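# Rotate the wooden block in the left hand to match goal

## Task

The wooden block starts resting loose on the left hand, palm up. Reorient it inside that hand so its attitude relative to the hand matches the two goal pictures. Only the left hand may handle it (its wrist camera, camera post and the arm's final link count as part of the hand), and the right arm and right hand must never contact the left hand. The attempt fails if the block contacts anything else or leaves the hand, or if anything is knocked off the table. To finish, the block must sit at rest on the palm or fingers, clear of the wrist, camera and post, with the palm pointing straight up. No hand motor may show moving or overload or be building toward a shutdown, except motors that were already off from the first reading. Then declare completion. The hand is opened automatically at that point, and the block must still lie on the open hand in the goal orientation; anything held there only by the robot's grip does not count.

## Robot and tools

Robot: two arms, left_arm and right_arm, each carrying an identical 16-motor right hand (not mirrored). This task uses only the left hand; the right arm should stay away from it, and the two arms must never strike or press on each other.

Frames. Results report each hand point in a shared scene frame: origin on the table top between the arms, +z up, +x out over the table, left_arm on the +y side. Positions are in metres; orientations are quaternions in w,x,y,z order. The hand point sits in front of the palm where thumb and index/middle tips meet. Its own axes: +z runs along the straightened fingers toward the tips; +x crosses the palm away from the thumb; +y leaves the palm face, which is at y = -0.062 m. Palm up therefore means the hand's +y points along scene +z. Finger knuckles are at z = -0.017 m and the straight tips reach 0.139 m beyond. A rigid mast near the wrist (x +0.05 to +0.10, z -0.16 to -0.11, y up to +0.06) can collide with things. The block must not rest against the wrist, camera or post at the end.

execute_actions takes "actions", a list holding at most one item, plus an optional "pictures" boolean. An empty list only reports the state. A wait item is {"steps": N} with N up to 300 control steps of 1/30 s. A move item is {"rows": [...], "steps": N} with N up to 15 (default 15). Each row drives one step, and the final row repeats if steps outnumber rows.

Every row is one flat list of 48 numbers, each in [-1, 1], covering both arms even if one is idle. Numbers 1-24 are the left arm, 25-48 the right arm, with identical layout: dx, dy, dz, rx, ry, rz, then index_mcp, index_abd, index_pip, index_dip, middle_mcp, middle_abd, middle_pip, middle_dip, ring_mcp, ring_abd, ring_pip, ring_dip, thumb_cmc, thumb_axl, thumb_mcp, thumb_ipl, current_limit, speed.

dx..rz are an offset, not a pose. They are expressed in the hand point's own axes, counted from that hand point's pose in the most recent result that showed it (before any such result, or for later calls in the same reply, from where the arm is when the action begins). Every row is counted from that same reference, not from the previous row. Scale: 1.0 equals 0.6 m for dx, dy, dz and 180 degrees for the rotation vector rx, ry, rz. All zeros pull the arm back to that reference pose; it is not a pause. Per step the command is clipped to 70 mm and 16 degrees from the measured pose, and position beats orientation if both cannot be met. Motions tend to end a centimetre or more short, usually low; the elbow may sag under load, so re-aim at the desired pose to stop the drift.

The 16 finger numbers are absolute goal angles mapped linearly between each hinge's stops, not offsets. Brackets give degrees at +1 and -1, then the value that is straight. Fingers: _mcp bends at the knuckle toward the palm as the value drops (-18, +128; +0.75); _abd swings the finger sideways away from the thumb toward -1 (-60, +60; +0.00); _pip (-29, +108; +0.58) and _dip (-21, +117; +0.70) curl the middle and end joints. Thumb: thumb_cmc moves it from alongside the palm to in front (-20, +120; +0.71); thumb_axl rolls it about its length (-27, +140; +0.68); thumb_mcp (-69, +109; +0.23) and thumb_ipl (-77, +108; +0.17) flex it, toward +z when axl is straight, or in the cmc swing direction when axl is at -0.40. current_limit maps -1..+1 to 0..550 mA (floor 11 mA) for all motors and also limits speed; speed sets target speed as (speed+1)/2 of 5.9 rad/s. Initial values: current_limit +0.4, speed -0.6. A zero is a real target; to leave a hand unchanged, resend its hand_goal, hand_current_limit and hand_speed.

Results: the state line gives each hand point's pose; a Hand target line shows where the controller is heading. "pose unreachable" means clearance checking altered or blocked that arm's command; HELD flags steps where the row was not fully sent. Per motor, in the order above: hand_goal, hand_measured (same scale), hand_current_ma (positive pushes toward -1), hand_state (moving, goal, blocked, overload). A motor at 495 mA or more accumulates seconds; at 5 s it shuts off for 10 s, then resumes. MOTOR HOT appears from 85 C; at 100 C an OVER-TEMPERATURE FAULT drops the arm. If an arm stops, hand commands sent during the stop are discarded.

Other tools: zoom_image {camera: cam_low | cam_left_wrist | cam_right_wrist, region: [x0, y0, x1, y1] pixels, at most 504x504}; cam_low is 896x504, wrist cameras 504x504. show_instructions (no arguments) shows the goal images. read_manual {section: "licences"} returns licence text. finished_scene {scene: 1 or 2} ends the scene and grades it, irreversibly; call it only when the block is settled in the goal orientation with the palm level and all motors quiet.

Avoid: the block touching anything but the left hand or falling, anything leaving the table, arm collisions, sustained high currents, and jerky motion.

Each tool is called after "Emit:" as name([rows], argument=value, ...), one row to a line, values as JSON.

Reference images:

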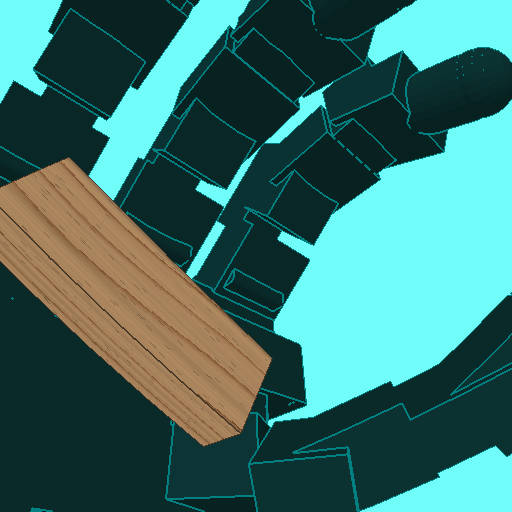

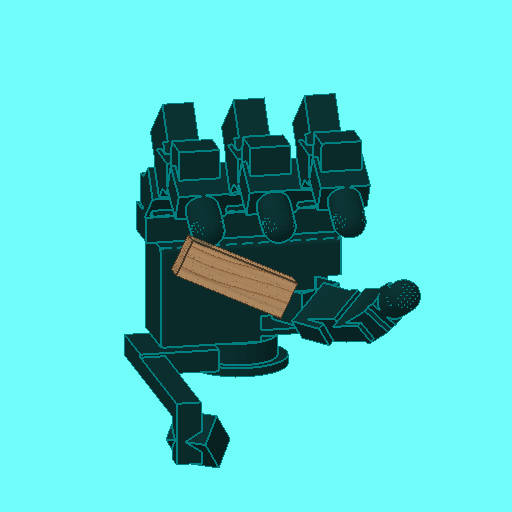

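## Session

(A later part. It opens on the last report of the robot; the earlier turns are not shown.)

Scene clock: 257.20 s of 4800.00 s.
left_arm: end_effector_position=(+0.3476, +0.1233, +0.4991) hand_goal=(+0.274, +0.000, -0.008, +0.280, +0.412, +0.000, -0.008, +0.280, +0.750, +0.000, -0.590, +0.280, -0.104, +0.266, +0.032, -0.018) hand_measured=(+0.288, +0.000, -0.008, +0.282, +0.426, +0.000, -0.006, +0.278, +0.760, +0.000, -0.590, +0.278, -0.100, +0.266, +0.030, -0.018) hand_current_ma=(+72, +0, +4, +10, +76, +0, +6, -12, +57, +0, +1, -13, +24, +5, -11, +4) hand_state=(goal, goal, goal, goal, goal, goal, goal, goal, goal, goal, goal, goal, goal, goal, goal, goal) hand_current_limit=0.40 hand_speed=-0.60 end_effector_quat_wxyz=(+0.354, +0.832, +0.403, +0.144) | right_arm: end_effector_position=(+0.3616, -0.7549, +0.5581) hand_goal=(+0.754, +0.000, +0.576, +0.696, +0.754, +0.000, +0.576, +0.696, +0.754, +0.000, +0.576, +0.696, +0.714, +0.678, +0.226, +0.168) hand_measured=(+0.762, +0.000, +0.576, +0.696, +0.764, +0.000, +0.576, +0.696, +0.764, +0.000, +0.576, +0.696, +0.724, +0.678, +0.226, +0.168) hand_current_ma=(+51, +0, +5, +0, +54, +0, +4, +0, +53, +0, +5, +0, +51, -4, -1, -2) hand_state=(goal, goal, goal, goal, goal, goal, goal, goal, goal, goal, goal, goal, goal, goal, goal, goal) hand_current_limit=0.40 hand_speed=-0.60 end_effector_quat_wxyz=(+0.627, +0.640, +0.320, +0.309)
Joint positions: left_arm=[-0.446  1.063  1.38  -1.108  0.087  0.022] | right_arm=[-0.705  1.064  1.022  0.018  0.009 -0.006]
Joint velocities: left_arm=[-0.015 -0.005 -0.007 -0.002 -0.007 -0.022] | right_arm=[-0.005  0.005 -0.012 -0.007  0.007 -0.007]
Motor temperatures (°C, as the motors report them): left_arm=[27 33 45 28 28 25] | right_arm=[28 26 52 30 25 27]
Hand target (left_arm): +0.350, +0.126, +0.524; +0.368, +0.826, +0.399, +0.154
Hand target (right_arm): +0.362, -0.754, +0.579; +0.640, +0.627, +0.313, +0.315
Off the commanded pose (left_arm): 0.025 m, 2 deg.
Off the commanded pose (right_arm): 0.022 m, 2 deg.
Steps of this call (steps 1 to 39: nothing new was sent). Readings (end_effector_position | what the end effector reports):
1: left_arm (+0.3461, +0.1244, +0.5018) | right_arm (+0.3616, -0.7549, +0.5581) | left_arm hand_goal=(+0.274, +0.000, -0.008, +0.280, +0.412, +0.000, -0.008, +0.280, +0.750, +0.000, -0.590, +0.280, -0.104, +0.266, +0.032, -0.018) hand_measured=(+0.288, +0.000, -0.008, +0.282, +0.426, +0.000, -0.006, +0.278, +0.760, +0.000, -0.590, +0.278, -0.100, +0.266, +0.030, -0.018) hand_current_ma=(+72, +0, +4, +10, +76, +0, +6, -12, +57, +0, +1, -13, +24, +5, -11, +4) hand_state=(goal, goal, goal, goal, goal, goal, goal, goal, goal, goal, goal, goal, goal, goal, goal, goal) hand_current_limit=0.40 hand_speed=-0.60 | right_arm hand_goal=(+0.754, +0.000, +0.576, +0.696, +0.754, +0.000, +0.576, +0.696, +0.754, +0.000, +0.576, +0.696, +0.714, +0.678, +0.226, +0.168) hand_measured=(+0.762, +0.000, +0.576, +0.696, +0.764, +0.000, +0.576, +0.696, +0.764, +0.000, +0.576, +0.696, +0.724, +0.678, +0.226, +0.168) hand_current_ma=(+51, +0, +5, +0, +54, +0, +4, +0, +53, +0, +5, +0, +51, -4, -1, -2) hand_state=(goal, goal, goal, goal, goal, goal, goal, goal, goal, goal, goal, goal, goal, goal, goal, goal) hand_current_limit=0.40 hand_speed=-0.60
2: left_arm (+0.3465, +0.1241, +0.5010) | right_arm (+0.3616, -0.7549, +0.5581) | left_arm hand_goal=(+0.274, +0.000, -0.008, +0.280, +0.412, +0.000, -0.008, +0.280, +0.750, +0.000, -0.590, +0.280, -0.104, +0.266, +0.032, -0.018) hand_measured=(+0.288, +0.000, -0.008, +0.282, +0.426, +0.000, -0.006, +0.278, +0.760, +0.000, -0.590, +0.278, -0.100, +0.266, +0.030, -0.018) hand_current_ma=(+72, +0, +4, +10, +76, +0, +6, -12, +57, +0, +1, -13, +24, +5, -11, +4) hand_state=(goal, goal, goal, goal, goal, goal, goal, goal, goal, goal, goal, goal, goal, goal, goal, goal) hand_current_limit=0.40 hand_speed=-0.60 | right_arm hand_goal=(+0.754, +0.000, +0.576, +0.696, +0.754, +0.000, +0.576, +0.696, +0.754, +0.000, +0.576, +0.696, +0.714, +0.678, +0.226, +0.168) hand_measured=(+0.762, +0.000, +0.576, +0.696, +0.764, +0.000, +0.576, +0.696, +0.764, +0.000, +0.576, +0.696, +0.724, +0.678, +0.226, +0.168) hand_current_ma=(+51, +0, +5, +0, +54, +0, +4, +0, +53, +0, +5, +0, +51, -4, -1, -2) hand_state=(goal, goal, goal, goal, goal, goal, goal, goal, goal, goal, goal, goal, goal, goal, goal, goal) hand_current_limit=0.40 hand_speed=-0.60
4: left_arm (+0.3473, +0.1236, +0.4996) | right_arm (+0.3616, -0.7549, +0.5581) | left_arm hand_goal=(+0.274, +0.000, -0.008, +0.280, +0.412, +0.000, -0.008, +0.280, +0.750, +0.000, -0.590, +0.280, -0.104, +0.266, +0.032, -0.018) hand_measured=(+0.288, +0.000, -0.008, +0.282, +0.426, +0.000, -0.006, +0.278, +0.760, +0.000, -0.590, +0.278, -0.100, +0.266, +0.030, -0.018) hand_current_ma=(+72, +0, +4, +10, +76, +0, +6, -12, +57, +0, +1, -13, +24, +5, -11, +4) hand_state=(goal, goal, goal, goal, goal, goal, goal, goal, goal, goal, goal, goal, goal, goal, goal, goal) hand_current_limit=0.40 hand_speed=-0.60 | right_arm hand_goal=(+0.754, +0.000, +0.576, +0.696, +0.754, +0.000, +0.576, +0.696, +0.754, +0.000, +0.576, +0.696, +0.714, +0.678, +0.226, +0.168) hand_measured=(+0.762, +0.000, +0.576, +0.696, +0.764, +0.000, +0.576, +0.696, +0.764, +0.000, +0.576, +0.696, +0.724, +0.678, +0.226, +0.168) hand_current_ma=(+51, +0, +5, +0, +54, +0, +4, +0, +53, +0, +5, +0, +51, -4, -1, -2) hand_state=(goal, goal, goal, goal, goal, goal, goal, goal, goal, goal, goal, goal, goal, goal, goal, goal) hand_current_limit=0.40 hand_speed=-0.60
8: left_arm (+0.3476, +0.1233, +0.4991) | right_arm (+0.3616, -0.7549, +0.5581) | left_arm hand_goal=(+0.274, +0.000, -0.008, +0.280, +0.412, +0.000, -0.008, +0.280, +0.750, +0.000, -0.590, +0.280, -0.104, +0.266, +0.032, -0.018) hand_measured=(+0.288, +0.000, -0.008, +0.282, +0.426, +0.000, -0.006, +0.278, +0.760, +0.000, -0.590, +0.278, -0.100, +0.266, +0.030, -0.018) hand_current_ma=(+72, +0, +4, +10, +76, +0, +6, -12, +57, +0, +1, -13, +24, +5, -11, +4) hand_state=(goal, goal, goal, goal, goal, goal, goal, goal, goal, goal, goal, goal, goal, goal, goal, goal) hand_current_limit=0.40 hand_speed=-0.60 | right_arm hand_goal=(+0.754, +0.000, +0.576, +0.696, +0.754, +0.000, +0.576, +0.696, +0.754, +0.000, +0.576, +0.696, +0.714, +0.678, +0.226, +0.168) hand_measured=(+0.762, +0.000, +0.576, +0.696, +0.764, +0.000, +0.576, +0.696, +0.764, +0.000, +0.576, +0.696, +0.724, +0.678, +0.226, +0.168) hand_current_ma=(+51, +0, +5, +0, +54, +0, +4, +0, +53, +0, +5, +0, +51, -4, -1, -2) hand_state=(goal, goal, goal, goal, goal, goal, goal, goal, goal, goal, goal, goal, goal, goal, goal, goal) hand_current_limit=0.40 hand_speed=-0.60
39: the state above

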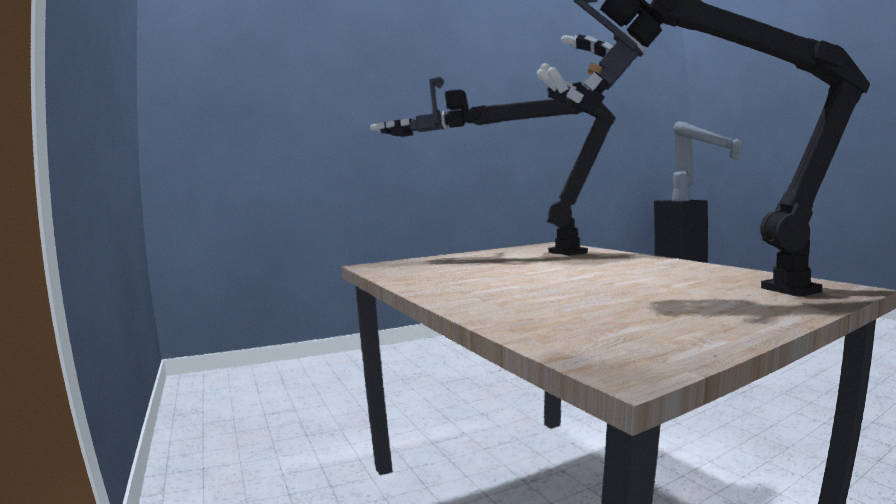

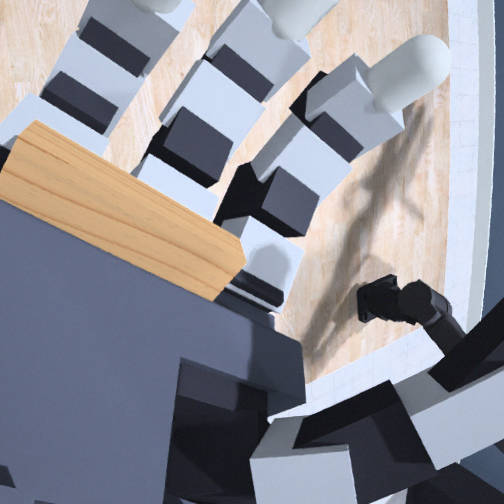

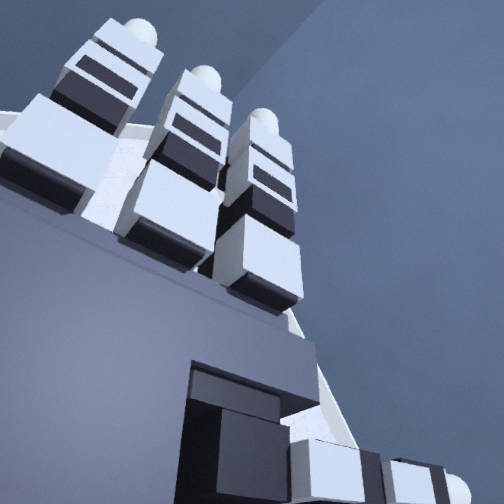

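Emit:
execute_actions([
  {"rows": [[0, 0.03, -0.03, 0.0, 0, 0, 0.45, 0, -0.008, 0.28, 0.62, 0, -0.20, 0.28, 0.75, 0, -0.591, 0.28, -0.104, 0.266, 0.032, -0.018, 0.4, -0.7, 0, 0.036, 0, -0.013, 0, 0, 0.754, 0, 0.576, 0.696, 0.754, 0, 0.576, 0.696, 0.754, 0, 0.576, 0.696, 0.714, 0.678, 0.226, 0.168, 0.4, -0.6]], "steps": 15},
])

Scene clock: 261.67 s of 4800.00 s.
left_arm: end_effector_position=(+0.3452, +0.1250, +0.4925) hand_goal=(+0.450, +0.000, -0.008, +0.280, +0.620, +0.000, -0.200, +0.280, +0.750, +0.000, -0.590, +0.280, -0.104, +0.266, +0.032, -0.018) hand_measured=(+0.458, +0.000, -0.008, +0.282, +0.628, +0.000, -0.190, +0.278, +0.760, +0.000, -0.590, +0.278, -0.100, +0.266, +0.030, -0.018) hand_current_ma=(+45, +0, +4, +10, +43, +0, +46, -11, +56, +0, +6, -12, +24, +5, -11, +4) hand_state=(goal, goal, goal, goal, moving, goal, goal, goal, goal, goal, goal, goal, goal, goal, goal, goal) hand_current_limit=0.40 hand_speed=-0.70 end_effector_quat_wxyz=(+0.335, +0.839, +0.408, +0.133) | right_arm: end_effector_position=(+0.3616, -0.7549, +0.5581) hand_goal=(+0.754, +0.000, +0.576, +0.696, +0.754, +0.000, +0.576, +0.696, +0.754, +0.000, +0.576, +0.696, +0.714, +0.678, +0.226, +0.168) hand_measured=(+0.762, +0.000, +0.576, +0.696, +0.764, +0.000, +0.576, +0.696, +0.764, +0.000, +0.576, +0.696, +0.724, +0.678, +0.226, +0.168) hand_current_ma=(+51, +0, +5, +0, +54, +0, +4, +0, +53, +0, +5, +0, +51, -4, -1, -2) hand_state=(goal, goal, goal, goal, goal, goal, goal, goal, goal, goal, goal, goal, goal, goal, goal, goal) hand_current_limit=0.40 hand_speed=-0.60 end_effector_quat_wxyz=(+0.627, +0.640, +0.320, +0.309)
Joint positions: left_arm=[-0.446  1.073  1.398 -1.163  0.087  0.022] | right_arm=[-0.705  1.064  1.022  0.018  0.009 -0.006]
Joint velocities: left_arm=[-0.005 -0.005  0.002 -0.017 -0.051 -0.051] | right_arm=[-0.005 -0.015  0.002 -0.002 -0.037 -0.007]
Motor temperatures (°C, as the motors report them): left_arm=[27 33 46 28 28 25] | right_arm=[28 26 52 30 25 27]
Hand target (left_arm): +0.347, +0.125, +0.524; +0.354, +0.832, +0.403, +0.144
Hand target (right_arm): +0.362, -0.754, +0.579; +0.640, +0.627, +0.313, +0.315
Off the commanded pose (left_arm): 0.032 m, 3 deg.
Off the commanded pose (right_arm): 0.022 m, 2 deg.
Steps of this call (steps 1 to 119: nothing new was sent; steps 120 to 134: all 15 steps of this action). Readings (end_effector_position | what the end effector reports):
120: left_arm (+0.3471, +0.1236, +0.4981) | right_arm (+0.3616, -0.7549, +0.5581) | left_arm hand_goal=(+0.450, +0.000, -0.008, +0.280, +0.620, +0.000, -0.200, +0.280, +0.750, +0.000, -0.590, +0.280, -0.104, +0.266, +0.032, -0.018) hand_measured=(+0.288, +0.000, -0.008, +0.282, +0.426, +0.000, -0.006, +0.278, +0.760, +0.000, -0.590, +0.278, -0.100, +0.266, +0.030, -0.018) hand_current_ma=(+72, +0, +4, +10, +76, +0, +6, -12, +57, +0, +1, -13, +24, +5, -11, +4) hand_state=(moving, goal, goal, goal, moving, goal, moving, goal, goal, goal, goal, goal, goal, goal, goal, goal) hand_current_limit=0.40 hand_speed=-0.70 | right_arm hand_goal=(+0.754, +0.000, +0.576, +0.696, +0.754, +0.000, +0.576, +0.696, +0.754, +0.000, +0.576, +0.696, +0.714, +0.678, +0.226, +0.168) hand_measured=(+0.762, +0.000, +0.576, +0.696, +0.764, +0.000, +0.576, +0.696, +0.764, +0.000, +0.576, +0.696, +0.724, +0.678, +0.226, +0.168) hand_current_ma=(+51, +0, +5, +0, +54, +0, +4, +0, +53, +0, +5, +0, +51, -4, -1, -2) hand_state=(goal, goal, goal, goal, goal, goal, goal, goal, goal, goal, goal, goal, goal, goal, goal, goal) hand_current_limit=0.40 hand_speed=-0.60
121: left_arm (+0.3463, +0.1242, +0.4969) | right_arm (+0.3616, -0.7549, +0.5581) | left_arm hand_goal=(+0.450, +0.000, -0.008, +0.280, +0.620, +0.000, -0.200, +0.280, +0.750, +0.000, -0.590, +0.280, -0.104, +0.266, +0.032, -0.018) hand_measured=(+0.288, +0.000, -0.008, +0.282, +0.426, +0.000, -0.006, +0.278, +0.760, +0.000, -0.590, +0.278, -0.100, +0.266, +0.030, -0.018) hand_current_ma=(+19, +0, +4, +10, +22, +0, +61, -12, +56, +0, +1, -12, +24, +5, -11, +4) hand_state=(moving, goal, goal, goal, moving, goal, moving, goal, goal, goal, goal, goal, goal, goal, goal, goal) hand_current_limit=0.40 hand_speed=-0.70 | right_arm hand_goal=(+0.754, +0.000, +0.576, +0.696, +0.754, +0.000, +0.576, +0.696, +0.754, +0.000, +0.576, +0.696, +0.714, +0.678, +0.226, +0.168) hand_measured=(+0.762, +0.000, +0.576, +0.696, +0.764, +0.000, +0.576, +0.696, +0.764, +0.000, +0.576, +0.696, +0.724, +0.678, +0.226, +0.168) hand_current_ma=(+51, +0, +5, +0, +54, +0, +4, +0, +53, +0, +5, +0, +51, -4, -1, -2) hand_state=(goal, goal, goal, goal, goal, goal, goal, goal, goal, goal, goal, goal, goal, goal, goal, goal) hand_current_limit=0.40 hand_speed=-0.60
123: left_arm (+0.3454, +0.1248, +0.4954) | right_arm (+0.3616, -0.7549, +0.5581) | left_arm hand_goal=(+0.450, +0.000, -0.008, +0.280, +0.620, +0.000, -0.200, +0.280, +0.750, +0.000, -0.590, +0.280, -0.104, +0.266, +0.032, -0.018) hand_measured=(+0.316, +0.000, -0.008, +0.282, +0.454, +0.000, -0.036, +0.278, +0.760, +0.000, -0.590, +0.278, -0.100, +0.266, +0.030, -0.018) hand_current_ma=(+13, +0, +4, +10, +12, +0, +79, -12, +56, +0, +1, -13, +24, +5, -11, +4) hand_state=(moving, goal, goal, goal, moving, goal, moving, goal, goal, goal, goal, goal, goal, goal, goal, goal) hand_current_limit=0.40 hand_speed=-0.70 | right_arm hand_goal=(+0.754, +0.000, +0.576, +0.696, +0.754, +0.000, +0.576, +0.696, +0.754, +0.000, +0.576, +0.696, +0.714, +0.678, +0.226, +0.168) hand_measured=(+0.762, +0.000, +0.576, +0.696, +0.764, +0.000, +0.576, +0.696, +0.764, +0.000, +0.576, +0.696, +0.724, +0.678, +0.226, +0.168) hand_current_ma=(+51, +0, +5, +0, +54, +0, +4, +0, +53, +0, +5, +0, +51, -4, -1, -2) hand_state=(goal, goal, goal, goal, goal, goal, goal, goal, goal, goal, goal, goal, goal, goal, goal, goal) hand_current_limit=0.40 hand_speed=-0.60
127: left_arm (+0.3452, +0.1250, +0.4933) | right_arm (+0.3616, -0.7549, +0.5581) | left_arm hand_goal=(+0.450, +0.000, -0.008, +0.280, +0.620, +0.000, -0.200, +0.280, +0.750, +0.000, -0.590, +0.280, -0.104, +0.266, +0.032, -0.018) hand_measured=(+0.406, +0.000, -0.008, +0.282, +0.544, +0.000, -0.130, +0.278, +0.760, +0.000, -0.590, +0.278, -0.100, +0.266, +0.030, -0.018) hand_current_ma=(+15, +0, +4, +10, +11, +0, +77, -12, +56, +0, +1, -12, +24, +5, -11, +4) hand_state=(moving, goal, goal, goal, moving, goal, moving, goal, goal, goal, goal, goal, goal, goal, goal, goal) hand_current_limit=0.40 hand_speed=-0.70 | right_arm hand_goal=(+0.754, +0.000, +0.576, +0.696, +0.754, +0.000, +0.576, +0.696, +0.754, +0.000, +0.576, +0.696, +0.714, +0.678, +0.226, +0.168) hand_measured=(+0.762, +0.000, +0.576, +0.696, +0.764, +0.000, +0.576, +0.696, +0.764, +0.000, +0.576, +0.696, +0.724, +0.678, +0.226, +0.168) hand_current_ma=(+51, +0, +5, +0, +54, +0, +4, +0, +53, +0, +5, +0, +51, -4, -1, -2) hand_state=(goal, goal, goal, goal, goal, goal, goal, goal, goal, goal, goal, goal, goal, goal, goal, goal) hand_current_limit=0.40 hand_speed=-0.60
134: the state above

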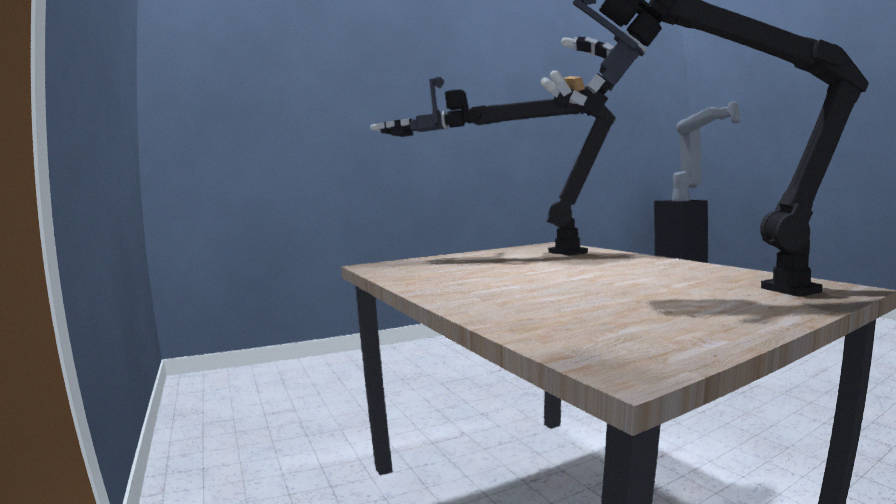

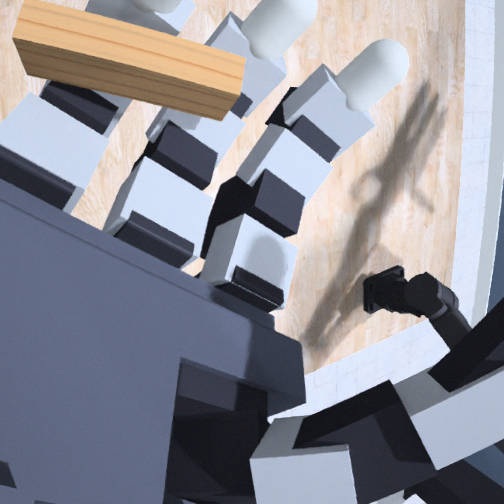

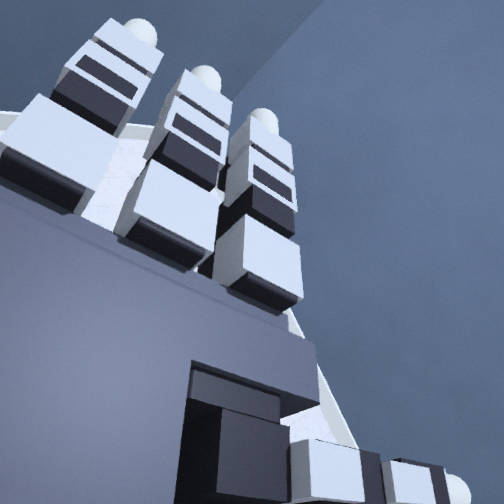

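Emit:
execute_actions([
  {"rows": [[0, 0.04, -0.03, -0.14, 0, 0, 0.45, 0, -0.008, 0.28, 0.62, 0, -0.20, 0.28, 0.75, 0, -0.591, 0.28, -0.104, 0.266, 0.032, -0.018, 0.4, -0.7, 0, 0.036, 0, -0.013, 0, 0, 0.754, 0, 0.576, 0.696, 0.754, 0, 0.576, 0.696, 0.754, 0, 0.576, 0.696, 0.714, 0.678, 0.226, 0.168, 0.4, -0.6]], "steps": 15},
])

Scene clock: 266.73 s of 4800.00 s.
left_arm: end_effector_position=(+0.3522, +0.1253, +0.5085) hand_goal=(+0.450, +0.000, -0.008, +0.280, +0.620, +0.000, -0.200, +0.280, +0.750, +0.000, -0.590, +0.280, -0.104, +0.266, +0.032, -0.018) hand_measured=(+0.462, +0.000, -0.006, +0.282, +0.632, +0.000, -0.192, +0.278, +0.762, +0.000, -0.590, +0.278, -0.100, +0.266, +0.030, -0.018) hand_current_ma=(+66, +0, +6, +10, +66, +0, +39, -11, +66, +0, +6, -12, +24, +5, -13, +4) hand_state=(goal, goal, goal, goal, goal, goal, goal, goal, goal, goal, goal, goal, goal, goal, goal, goal) hand_current_limit=0.40 hand_speed=-0.70 end_effector_quat_wxyz=(+0.495, +0.754, +0.374, +0.217) | right_arm: end_effector_position=(+0.3616, -0.7549, +0.5581) hand_goal=(+0.754, +0.000, +0.576, +0.696, +0.754, +0.000, +0.576, +0.696, +0.754, +0.000, +0.576, +0.696, +0.714, +0.678, +0.226, +0.168) hand_measured=(+0.762, +0.000, +0.576, +0.696, +0.764, +0.000, +0.576, +0.696, +0.764, +0.000, +0.576, +0.696, +0.724, +0.678, +0.226, +0.168) hand_current_ma=(+51, +0, +5, +0, +54, +0, +4, +0, +53, +0, +5, +0, +51, -4, -1, -2) hand_state=(goal, goal, goal, goal, goal, goal, goal, goal, goal, goal, goal, goal, goal, goal, goal, goal) hand_current_limit=0.40 hand_speed=-0.60 end_effector_quat_wxyz=(+0.627, +0.640, +0.320, +0.309)
Joint positions: left_arm=[-0.446  0.953  1.098 -0.574  0.079 -0.011] | right_arm=[-0.705  1.064  1.022  0.018  0.009 -0.006]
Joint velocities: left_arm=[-0.005 -0.005 -0.022  0.017  0.022 -0.095] | right_arm=[ 0.005 -0.024 -0.017 -0.017 -0.022 -0.007]
Motor temperatures (°C, as the motors report them): left_arm=[27 33 47 28 28 25] | right_arm=[28 26 53 30 25 27]
Hand target (left_arm): +0.351, +0.123, +0.522; +0.510, +0.745, +0.371, +0.220
Hand target (right_arm): +0.362, -0.754, +0.579; +0.640, +0.627, +0.313, +0.315
Off the commanded pose (left_arm): 0.014 m, 2 deg.
Off the commanded pose (right_arm): 0.022 m, 2 deg.
Steps of this call (steps 1 to 137: nothing new was sent; steps 138 to 152: all 15 steps of this action). Readings (end_effector_position | what the end effector reports):
138: left_arm (+0.3477, +0.1233, +0.4945) | right_arm (+0.3616, -0.7549, +0.5581) | left_arm hand_goal=(+0.450, +0.000, -0.008, +0.280, +0.620, +0.000, -0.200, +0.280, +0.750, +0.000, -0.590, +0.280, -0.104, +0.266, +0.032, -0.018) hand_measured=(+0.458, +0.000, -0.008, +0.282, +0.628, +0.000, -0.190, +0.278, +0.760, +0.000, -0.590, +0.278, -0.100, +0.266, +0.030, -0.018) hand_current_ma=(+45, +0, +4, +10, +45, +0, +46, -11, +56, +0, +5, -12, +24, +5, -11, +4) hand_state=(goal, goal, goal, goal, goal, goal, goal, goal, goal, goal, goal, goal, goal, goal, goal, goal) hand_current_limit=0.40 hand_speed=-0.70 | right_arm hand_goal=(+0.754, +0.000, +0.576, +0.696, +0.754, +0.000, +0.576, +0.696, +0.754, +0.000, +0.576, +0.696, +0.714, +0.678, +0.226, +0.168) hand_measured=(+0.762, +0.000, +0.576, +0.696, +0.764, +0.000, +0.576, +0.696, +0.764, +0.000, +0.576, +0.696, +0.724, +0.678, +0.226, +0.168) hand_current_ma=(+51, +0, +5, +0, +54, +0, +4, +0, +53, +0, +5, +0, +51, -4, -1, -2) hand_state=(goal, goal, goal, goal, goal, goal, goal, goal, goal, goal, goal, goal, goal, goal, goal, goal) hand_current_limit=0.40 hand_speed=-0.60
139: left_arm (+0.3503, +0.1217, +0.4985) | right_arm (+0.3616, -0.7549, +0.5581) | left_arm hand_goal=(+0.450, +0.000, -0.008, +0.280, +0.620, +0.000, -0.200, +0.280, +0.750, +0.000, -0.590, +0.280, -0.104, +0.266, +0.032, -0.018) hand_measured=(+0.462, +0.000, -0.006, +0.282, +0.632, +0.000, -0.192, +0.278, +0.762, +0.000, -0.590, +0.278, -0.100, +0.266, +0.030, -0.018) hand_current_ma=(+64, +0, +6, +10, +65, +0, +45, -11, +71, +0, +5, -12, +24, +5, -13, +4) hand_state=(moving, goal, goal, goal, moving, goal, goal, goal, moving, goal, goal, goal, goal, goal, goal, goal) hand_current_limit=0.40 hand_speed=-0.70 | right_arm hand_goal=(+0.754, +0.000, +0.576, +0.696, +0.754, +0.000, +0.576, +0.696, +0.754, +0.000, +0.576, +0.696, +0.714, +0.678, +0.226, +0.168) hand_measured=(+0.762, +0.000, +0.576, +0.696, +0.764, +0.000, +0.576, +0.696, +0.764, +0.000, +0.576, +0.696, +0.724, +0.678, +0.226, +0.168) hand_current_ma=(+51, +0, +5, +0, +54, +0, +4, +0, +53, +0, +5, +0, +51, -4, -1, -2) hand_state=(goal, goal, goal, goal, goal, goal, goal, goal, goal, goal, goal, goal, goal, goal, goal, goal) hand_current_limit=0.40 hand_speed=-0.60
141: left_arm (+0.3511, +0.1217, +0.5009) | right_arm (+0.3616, -0.7549, +0.5581) | left_arm hand_goal=(+0.450, +0.000, -0.008, +0.280, +0.620, +0.000, -0.200, +0.280, +0.750, +0.000, -0.590, +0.280, -0.104, +0.266, +0.032, -0.018) hand_measured=(+0.462, +0.000, -0.006, +0.282, +0.632, +0.000, -0.192, +0.278, +0.762, +0.000, -0.590, +0.278, -0.100, +0.266, +0.030, -0.018) hand_current_ma=(+65, +0, +6, +10, +65, +0, +40, -11, +63, +0, +5, -12, +24, +5, -13, +4) hand_state=(goal, goal, goal, goal, goal, goal, goal, goal, moving, goal, goal, goal, goal, goal, goal, goal) hand_current_limit=0.40 hand_speed=-0.70 | right_arm hand_goal=(+0.754, +0.000, +0.576, +0.696, +0.754, +0.000, +0.576, +0.696, +0.754, +0.000, +0.576, +0.696, +0.714, +0.678, +0.226, +0.168) hand_measured=(+0.762, +0.000, +0.576, +0.696, +0.764, +0.000, +0.576, +0.696, +0.764, +0.000, +0.576, +0.696, +0.724, +0.678, +0.226, +0.168) hand_current_ma=(+51, +0, +5, +0, +54, +0, +4, +0, +53, +0, +5, +0, +51, -4, -1, -2) hand_state=(goal, goal, goal, goal, goal, goal, goal, goal, goal, goal, goal, goal, goal, goal, goal, goal) hand_current_limit=0.40 hand_speed=-0.60
145: left_arm (+0.3492, +0.1257, +0.4992) | right_arm (+0.3616, -0.7549, +0.5581) | left_arm hand_goal=(+0.450, +0.000, -0.008, +0.280, +0.620, +0.000, -0.200, +0.280, +0.750, +0.000, -0.590, +0.280, -0.104, +0.266, +0.032, -0.018) hand_measured=(+0.462, +0.000, -0.006, +0.282, +0.632, +0.000, -0.192, +0.278, +0.762, +0.000, -0.590, +0.278, -0.100, +0.266, +0.030, -0.018) hand_current_ma=(+66, +0, +6, +10, +66, +0, +41, -11, +66, +0, +6, -12, +24, +5, -13, +4) hand_state=(goal, goal, goal, goal, goal, goal, goal, goal, goal, goal, goal, goal, goal, goal, goal, goal) hand_current_limit=0.40 hand_speed=-0.70 | right_arm hand_goal=(+0.754, +0.000, +0.576, +0.696, +0.754, +0.000, +0.576, +0.696, +0.754, +0.000, +0.576, +0.696, +0.714, +0.678, +0.226, +0.168) hand_measured=(+0.762, +0.000, +0.576, +0.696, +0.764, +0.000, +0.576, +0.696, +0.764, +0.000, +0.576, +0.696, +0.724, +0.678, +0.226, +0.168) hand_current_ma=(+51, +0, +5, +0, +54, +0, +4, +0, +53, +0, +5, +0, +51, -4, -1, -2) hand_state=(goal, goal, goal, goal, goal, goal, goal, goal, goal, goal, goal, goal, goal, goal, goal, goal) hand_current_limit=0.40 hand_speed=-0.60
152: the state above

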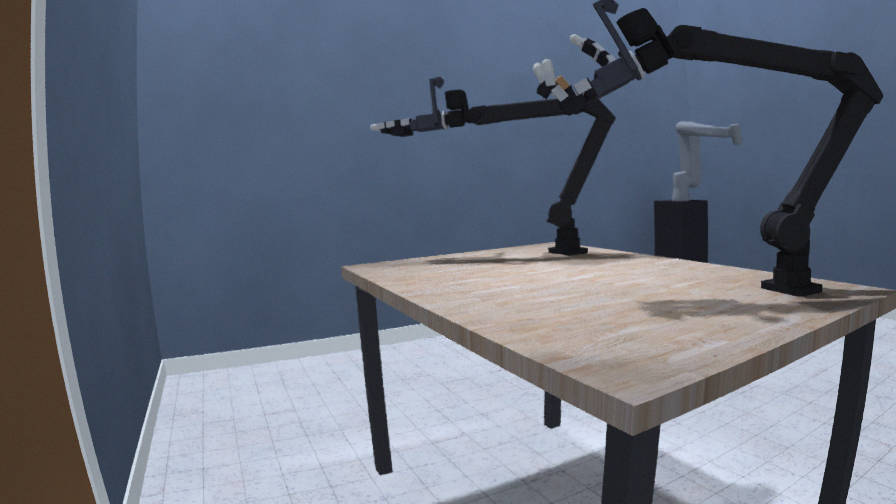

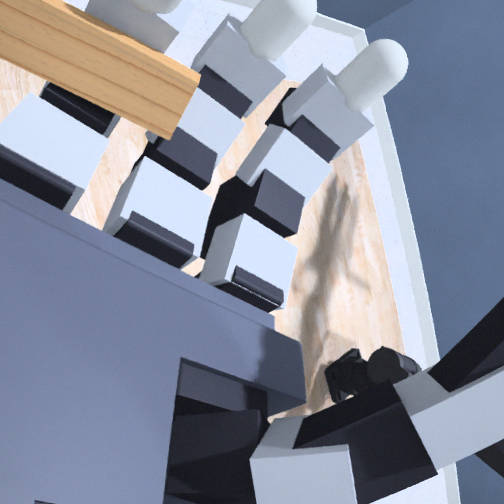

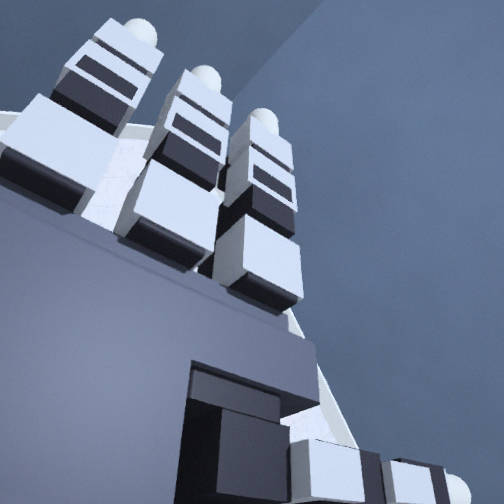

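Emit:
execute_actions([
  {"rows": [[0, 0.03, -0.01, -0.01, 0, 0.08, 0.45, 0, -0.008, 0.28, 0.62, 0, -0.20, 0.28, 0.75, 0, -0.591, 0.28, -0.104, 0.266, 0.032, -0.018, 0.4, -0.7, 0, 0.036, 0, -0.013, 0, 0, 0.754, 0, 0.576, 0.696, 0.754, 0, 0.576, 0.696, 0.754, 0, 0.576, 0.696, 0.714, 0.678, 0.226, 0.168, 0.4, -0.6]], "steps": 15},
])

Scene clock: 273.33 s of 4800.00 s.
left_arm: end_effector_position=(+0.3535, +0.1253, +0.4954) hand_goal=(+0.450, +0.000, -0.008, +0.280, +0.620, +0.000, -0.200, +0.280, +0.750, +0.000, -0.590, +0.280, -0.104, +0.266, +0.032, -0.018) hand_measured=(+0.462, +0.000, -0.006, +0.282, +0.632, +0.000, -0.192, +0.278, +0.762, +0.000, -0.590, +0.278, -0.100, +0.266, +0.030, -0.018) hand_current_ma=(+65, -2, +6, +10, +66, -1, +39, -11, +67, +0, +6, -12, +22, +5, -16, +3) hand_state=(goal, goal, goal, goal, goal, goal, goal, goal, goal, goal, goal, goal, goal, goal, goal, goal) hand_current_limit=0.40 hand_speed=-0.70 end_effector_quat_wxyz=(+0.464, +0.795, +0.287, +0.267) | right_arm: end_effector_position=(+0.3616, -0.7549, +0.5581) hand_goal=(+0.754, +0.000, +0.576, +0.696, +0.754, +0.000, +0.576, +0.696, +0.754, +0.000, +0.576, +0.696, +0.714, +0.678, +0.226, +0.168) hand_measured=(+0.762, +0.000, +0.576, +0.696, +0.764, +0.000, +0.576, +0.696, +0.764, +0.000, +0.576, +0.696, +0.724, +0.678, +0.226, +0.168) hand_current_ma=(+51, +0, +5, +0, +54, +0, +4, +0, +53, +0, +5, +0, +51, -4, -1, -2) hand_state=(goal, goal, goal, goal, goal, goal, goal, goal, goal, goal, goal, goal, goal, goal, goal, goal) hand_current_limit=0.40 hand_speed=-0.60 end_effector_quat_wxyz=(+0.627, +0.640, +0.320, +0.309)
Joint positions: left_arm=[-0.382  0.97   1.098 -0.574  0.141  0.243] | right_arm=[-0.705  1.064  1.022  0.018  0.009 -0.006]
Joint velocities: left_arm=[-0.015  0.005  0.027 -0.002 -0.051  0.139] | right_arm=[-0.015 -0.005 -0.022 -0.002 -0.022  0.007]
Motor temperatures (°C, as the motors report them): left_arm=[27 32 47 28 28 25] | right_arm=[28 26 53 30 25 27]
Hand target (left_arm): +0.353, +0.126, +0.526; +0.476, +0.787, +0.273, +0.284
Hand target (right_arm): +0.362, -0.754, +0.579; +0.640, +0.627, +0.313, +0.315
Off the commanded pose (left_arm): 0.032 m, 3 deg.
Off the commanded pose (right_arm): 0.022 m, 2 deg.
Steps of this call (steps 1 to 183: nothing new was sent; steps 184 to 198: all 15 steps of this action). Readings (end_effector_position | what the end effector reports):
184: left_arm (+0.3502, +0.1235, +0.5077) | right_arm (+0.3616, -0.7549, +0.5581) | left_arm hand_goal=(+0.450, +0.000, -0.008, +0.280, +0.620, +0.000, -0.200, +0.280, +0.750, +0.000, -0.590, +0.280, -0.104, +0.266, +0.032, -0.018) hand_measured=(+0.462, +0.000, -0.006, +0.282, +0.632, +0.000, -0.192, +0.278, +0.762, +0.000, -0.590, +0.278, -0.100, +0.266, +0.030, -0.018) hand_current_ma=(+66, +0, +6, +10, +66, +0, +39, -11, +66, +0, +6, -12, +24, +5, -13, +4) hand_state=(goal, goal, goal, goal, goal, goal, goal, goal, goal, goal, goal, goal, goal, goal, goal, goal) hand_current_limit=0.40 hand_speed=-0.70 | right_arm hand_goal=(+0.754, +0.000, +0.576, +0.696, +0.754, +0.000, +0.576, +0.696, +0.754, +0.000, +0.576, +0.696, +0.714, +0.678, +0.226, +0.168) hand_measured=(+0.762, +0.000, +0.576, +0.696, +0.764, +0.000, +0.576, +0.696, +0.764, +0.000, +0.576, +0.696, +0.724, +0.678, +0.226, +0.168) hand_current_ma=(+51, +0, +5, +0, +54, +0, +4, +0, +53, +0, +5, +0, +51, -4, -1, -2) hand_state=(goal, goal, goal, goal, goal, goal, goal, goal, goal, goal, goal, goal, goal, goal, goal, goal) hand_current_limit=0.40 hand_speed=-0.60
185: left_arm (+0.3484, +0.1224, +0.5069) | right_arm (+0.3616, -0.7549, +0.5581) | left_arm hand_goal=(+0.450, +0.000, -0.008, +0.280, +0.620, +0.000, -0.200, +0.280, +0.750, +0.000, -0.590, +0.280, -0.104, +0.266, +0.032, -0.018) hand_measured=(+0.462, +0.000, -0.006, +0.282, +0.632, +0.000, -0.192, +0.278, +0.762, +0.000, -0.590, +0.278, -0.102, +0.266, +0.030, -0.018) hand_current_ma=(+65, -2, +6, +10, +66, -1, +39, -11, +67, +0, +6, -12, +23, +5, -16, +3) hand_state=(goal, goal, goal, goal, goal, goal, goal, goal, goal, goal, goal, goal, moving, goal, goal, goal) hand_current_limit=0.40 hand_speed=-0.70 | right_arm hand_goal=(+0.754, +0.000, +0.576, +0.696, +0.754, +0.000, +0.576, +0.696, +0.754, +0.000, +0.576, +0.696, +0.714, +0.678, +0.226, +0.168) hand_measured=(+0.762, +0.000, +0.576, +0.696, +0.764, +0.000, +0.576, +0.696, +0.764, +0.000, +0.576, +0.696, +0.724, +0.678, +0.226, +0.168) hand_current_ma=(+51, +0, +5, +0, +54, +0, +4, +0, +53, +0, +5, +0, +51, -4, -1, -2) hand_state=(goal, goal, goal, goal, goal, goal, goal, goal, goal, goal, goal, goal, goal, goal, goal, goal) hand_current_limit=0.40 hand_speed=-0.60
187: left_arm (+0.3503, +0.1251, +0.5044) | right_arm (+0.3616, -0.7549, +0.5581) | left_arm hand_goal=(+0.450, +0.000, -0.008, +0.280, +0.620, +0.000, -0.200, +0.280, +0.750, +0.000, -0.590, +0.280, -0.104, +0.266, +0.032, -0.018) hand_measured=(+0.462, +0.000, -0.006, +0.282, +0.632, +0.000, -0.192, +0.278, +0.762, +0.000, -0.590, +0.278, -0.100, +0.266, +0.030, -0.018) hand_current_ma=(+65, -2, +6, +10, +66, -1, +39, -11, +67, +0, +6, -12, +22, +5, -16, +3) hand_state=(goal, goal, goal, goal, goal, goal, goal, goal, goal, goal, goal, goal, goal, goal, goal, goal) hand_current_limit=0.40 hand_speed=-0.70 | right_arm hand_goal=(+0.754, +0.000, +0.576, +0.696, +0.754, +0.000, +0.576, +0.696, +0.754, +0.000, +0.576, +0.696, +0.714, +0.678, +0.226, +0.168) hand_measured=(+0.762, +0.000, +0.576, +0.696, +0.764, +0.000, +0.576, +0.696, +0.764, +0.000, +0.576, +0.696, +0.724, +0.678, +0.226, +0.168) hand_current_ma=(+51, +0, +5, +0, +54, +0, +4, +0, +53, +0, +5, +0, +51, -4, -1, -2) hand_state=(goal, goal, goal, goal, goal, goal, goal, goal, goal, goal, goal, goal, goal, goal, goal, goal) hand_current_limit=0.40 hand_speed=-0.60
191: left_arm (+0.3556, +0.1288, +0.4986) | right_arm (+0.3616, -0.7549, +0.5581) | left_arm hand_goal=(+0.450, +0.000, -0.008, +0.280, +0.620, +0.000, -0.200, +0.280, +0.750, +0.000, -0.590, +0.280, -0.104, +0.266, +0.032, -0.018) hand_measured=(+0.462, +0.000, -0.006, +0.282, +0.632, +0.000, -0.192, +0.278, +0.762, +0.000, -0.590, +0.278, -0.100, +0.266, +0.030, -0.018) hand_current_ma=(+65, -2, +6, +10, +66, -1, +39, -11, +67, +0, +6, -12, +22, +5, -16, +3) hand_state=(goal, goal, goal, goal, goal, goal, goal, goal, goal, goal, goal, goal, goal, goal, goal, goal) hand_current_limit=0.40 hand_speed=-0.70 | right_arm hand_goal=(+0.754, +0.000, +0.576, +0.696, +0.754, +0.000, +0.576, +0.696, +0.754, +0.000, +0.576, +0.696, +0.714, +0.678, +0.226, +0.168) hand_measured=(+0.762, +0.000, +0.576, +0.696, +0.764, +0.000, +0.576, +0.696, +0.764, +0.000, +0.576, +0.696, +0.724, +0.678, +0.226, +0.168) hand_current_ma=(+51, +0, +5, +0, +54, +0, +4, +0, +53, +0, +5, +0, +51, -4, -1, -2) hand_state=(goal, goal, goal, goal, goal, goal, goal, goal, goal, goal, goal, goal, goal, goal, goal, goal) hand_current_limit=0.40 hand_speed=-0.60
198: the state above

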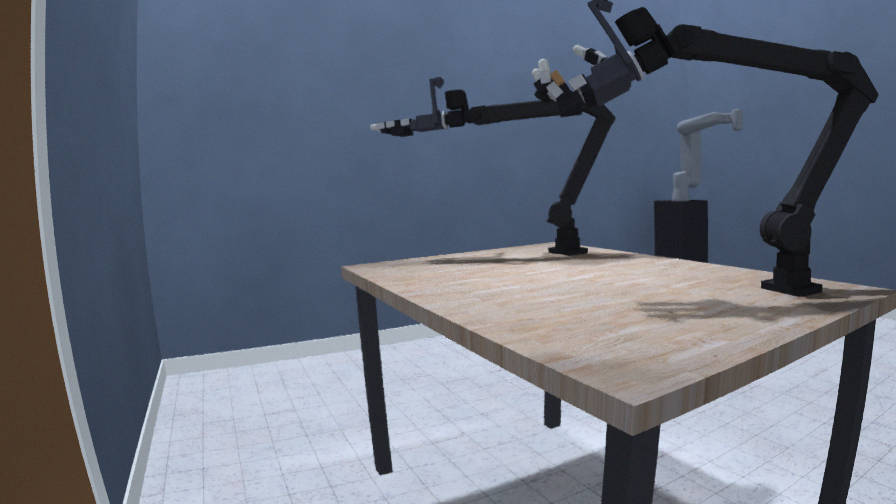

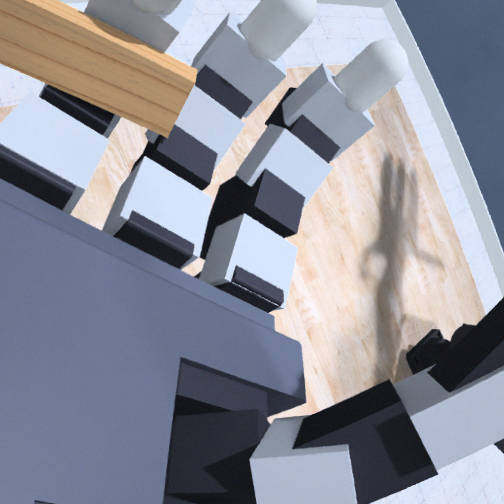

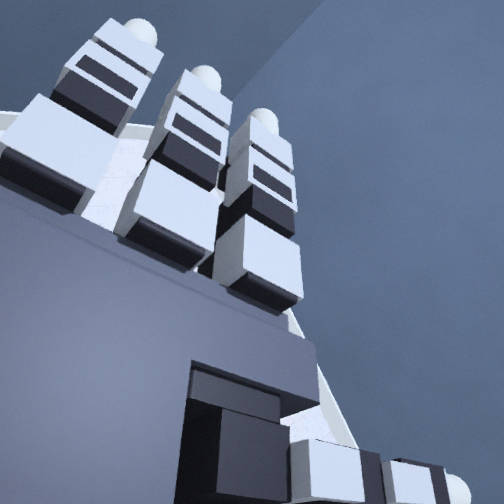

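Emit:
zoom_image(camera="cam_low", region=[500, 0, 680, 130])

Region (500, 0, 680, 130) of cam_low's 896x504 image, scaled by 2.800, with more detail than that image has.

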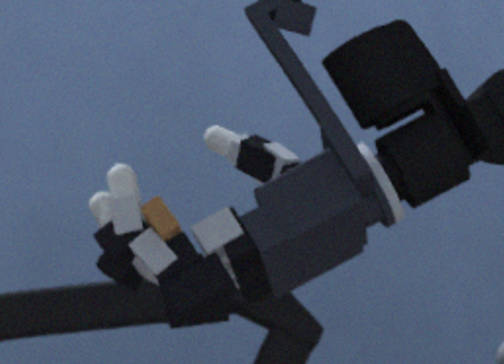

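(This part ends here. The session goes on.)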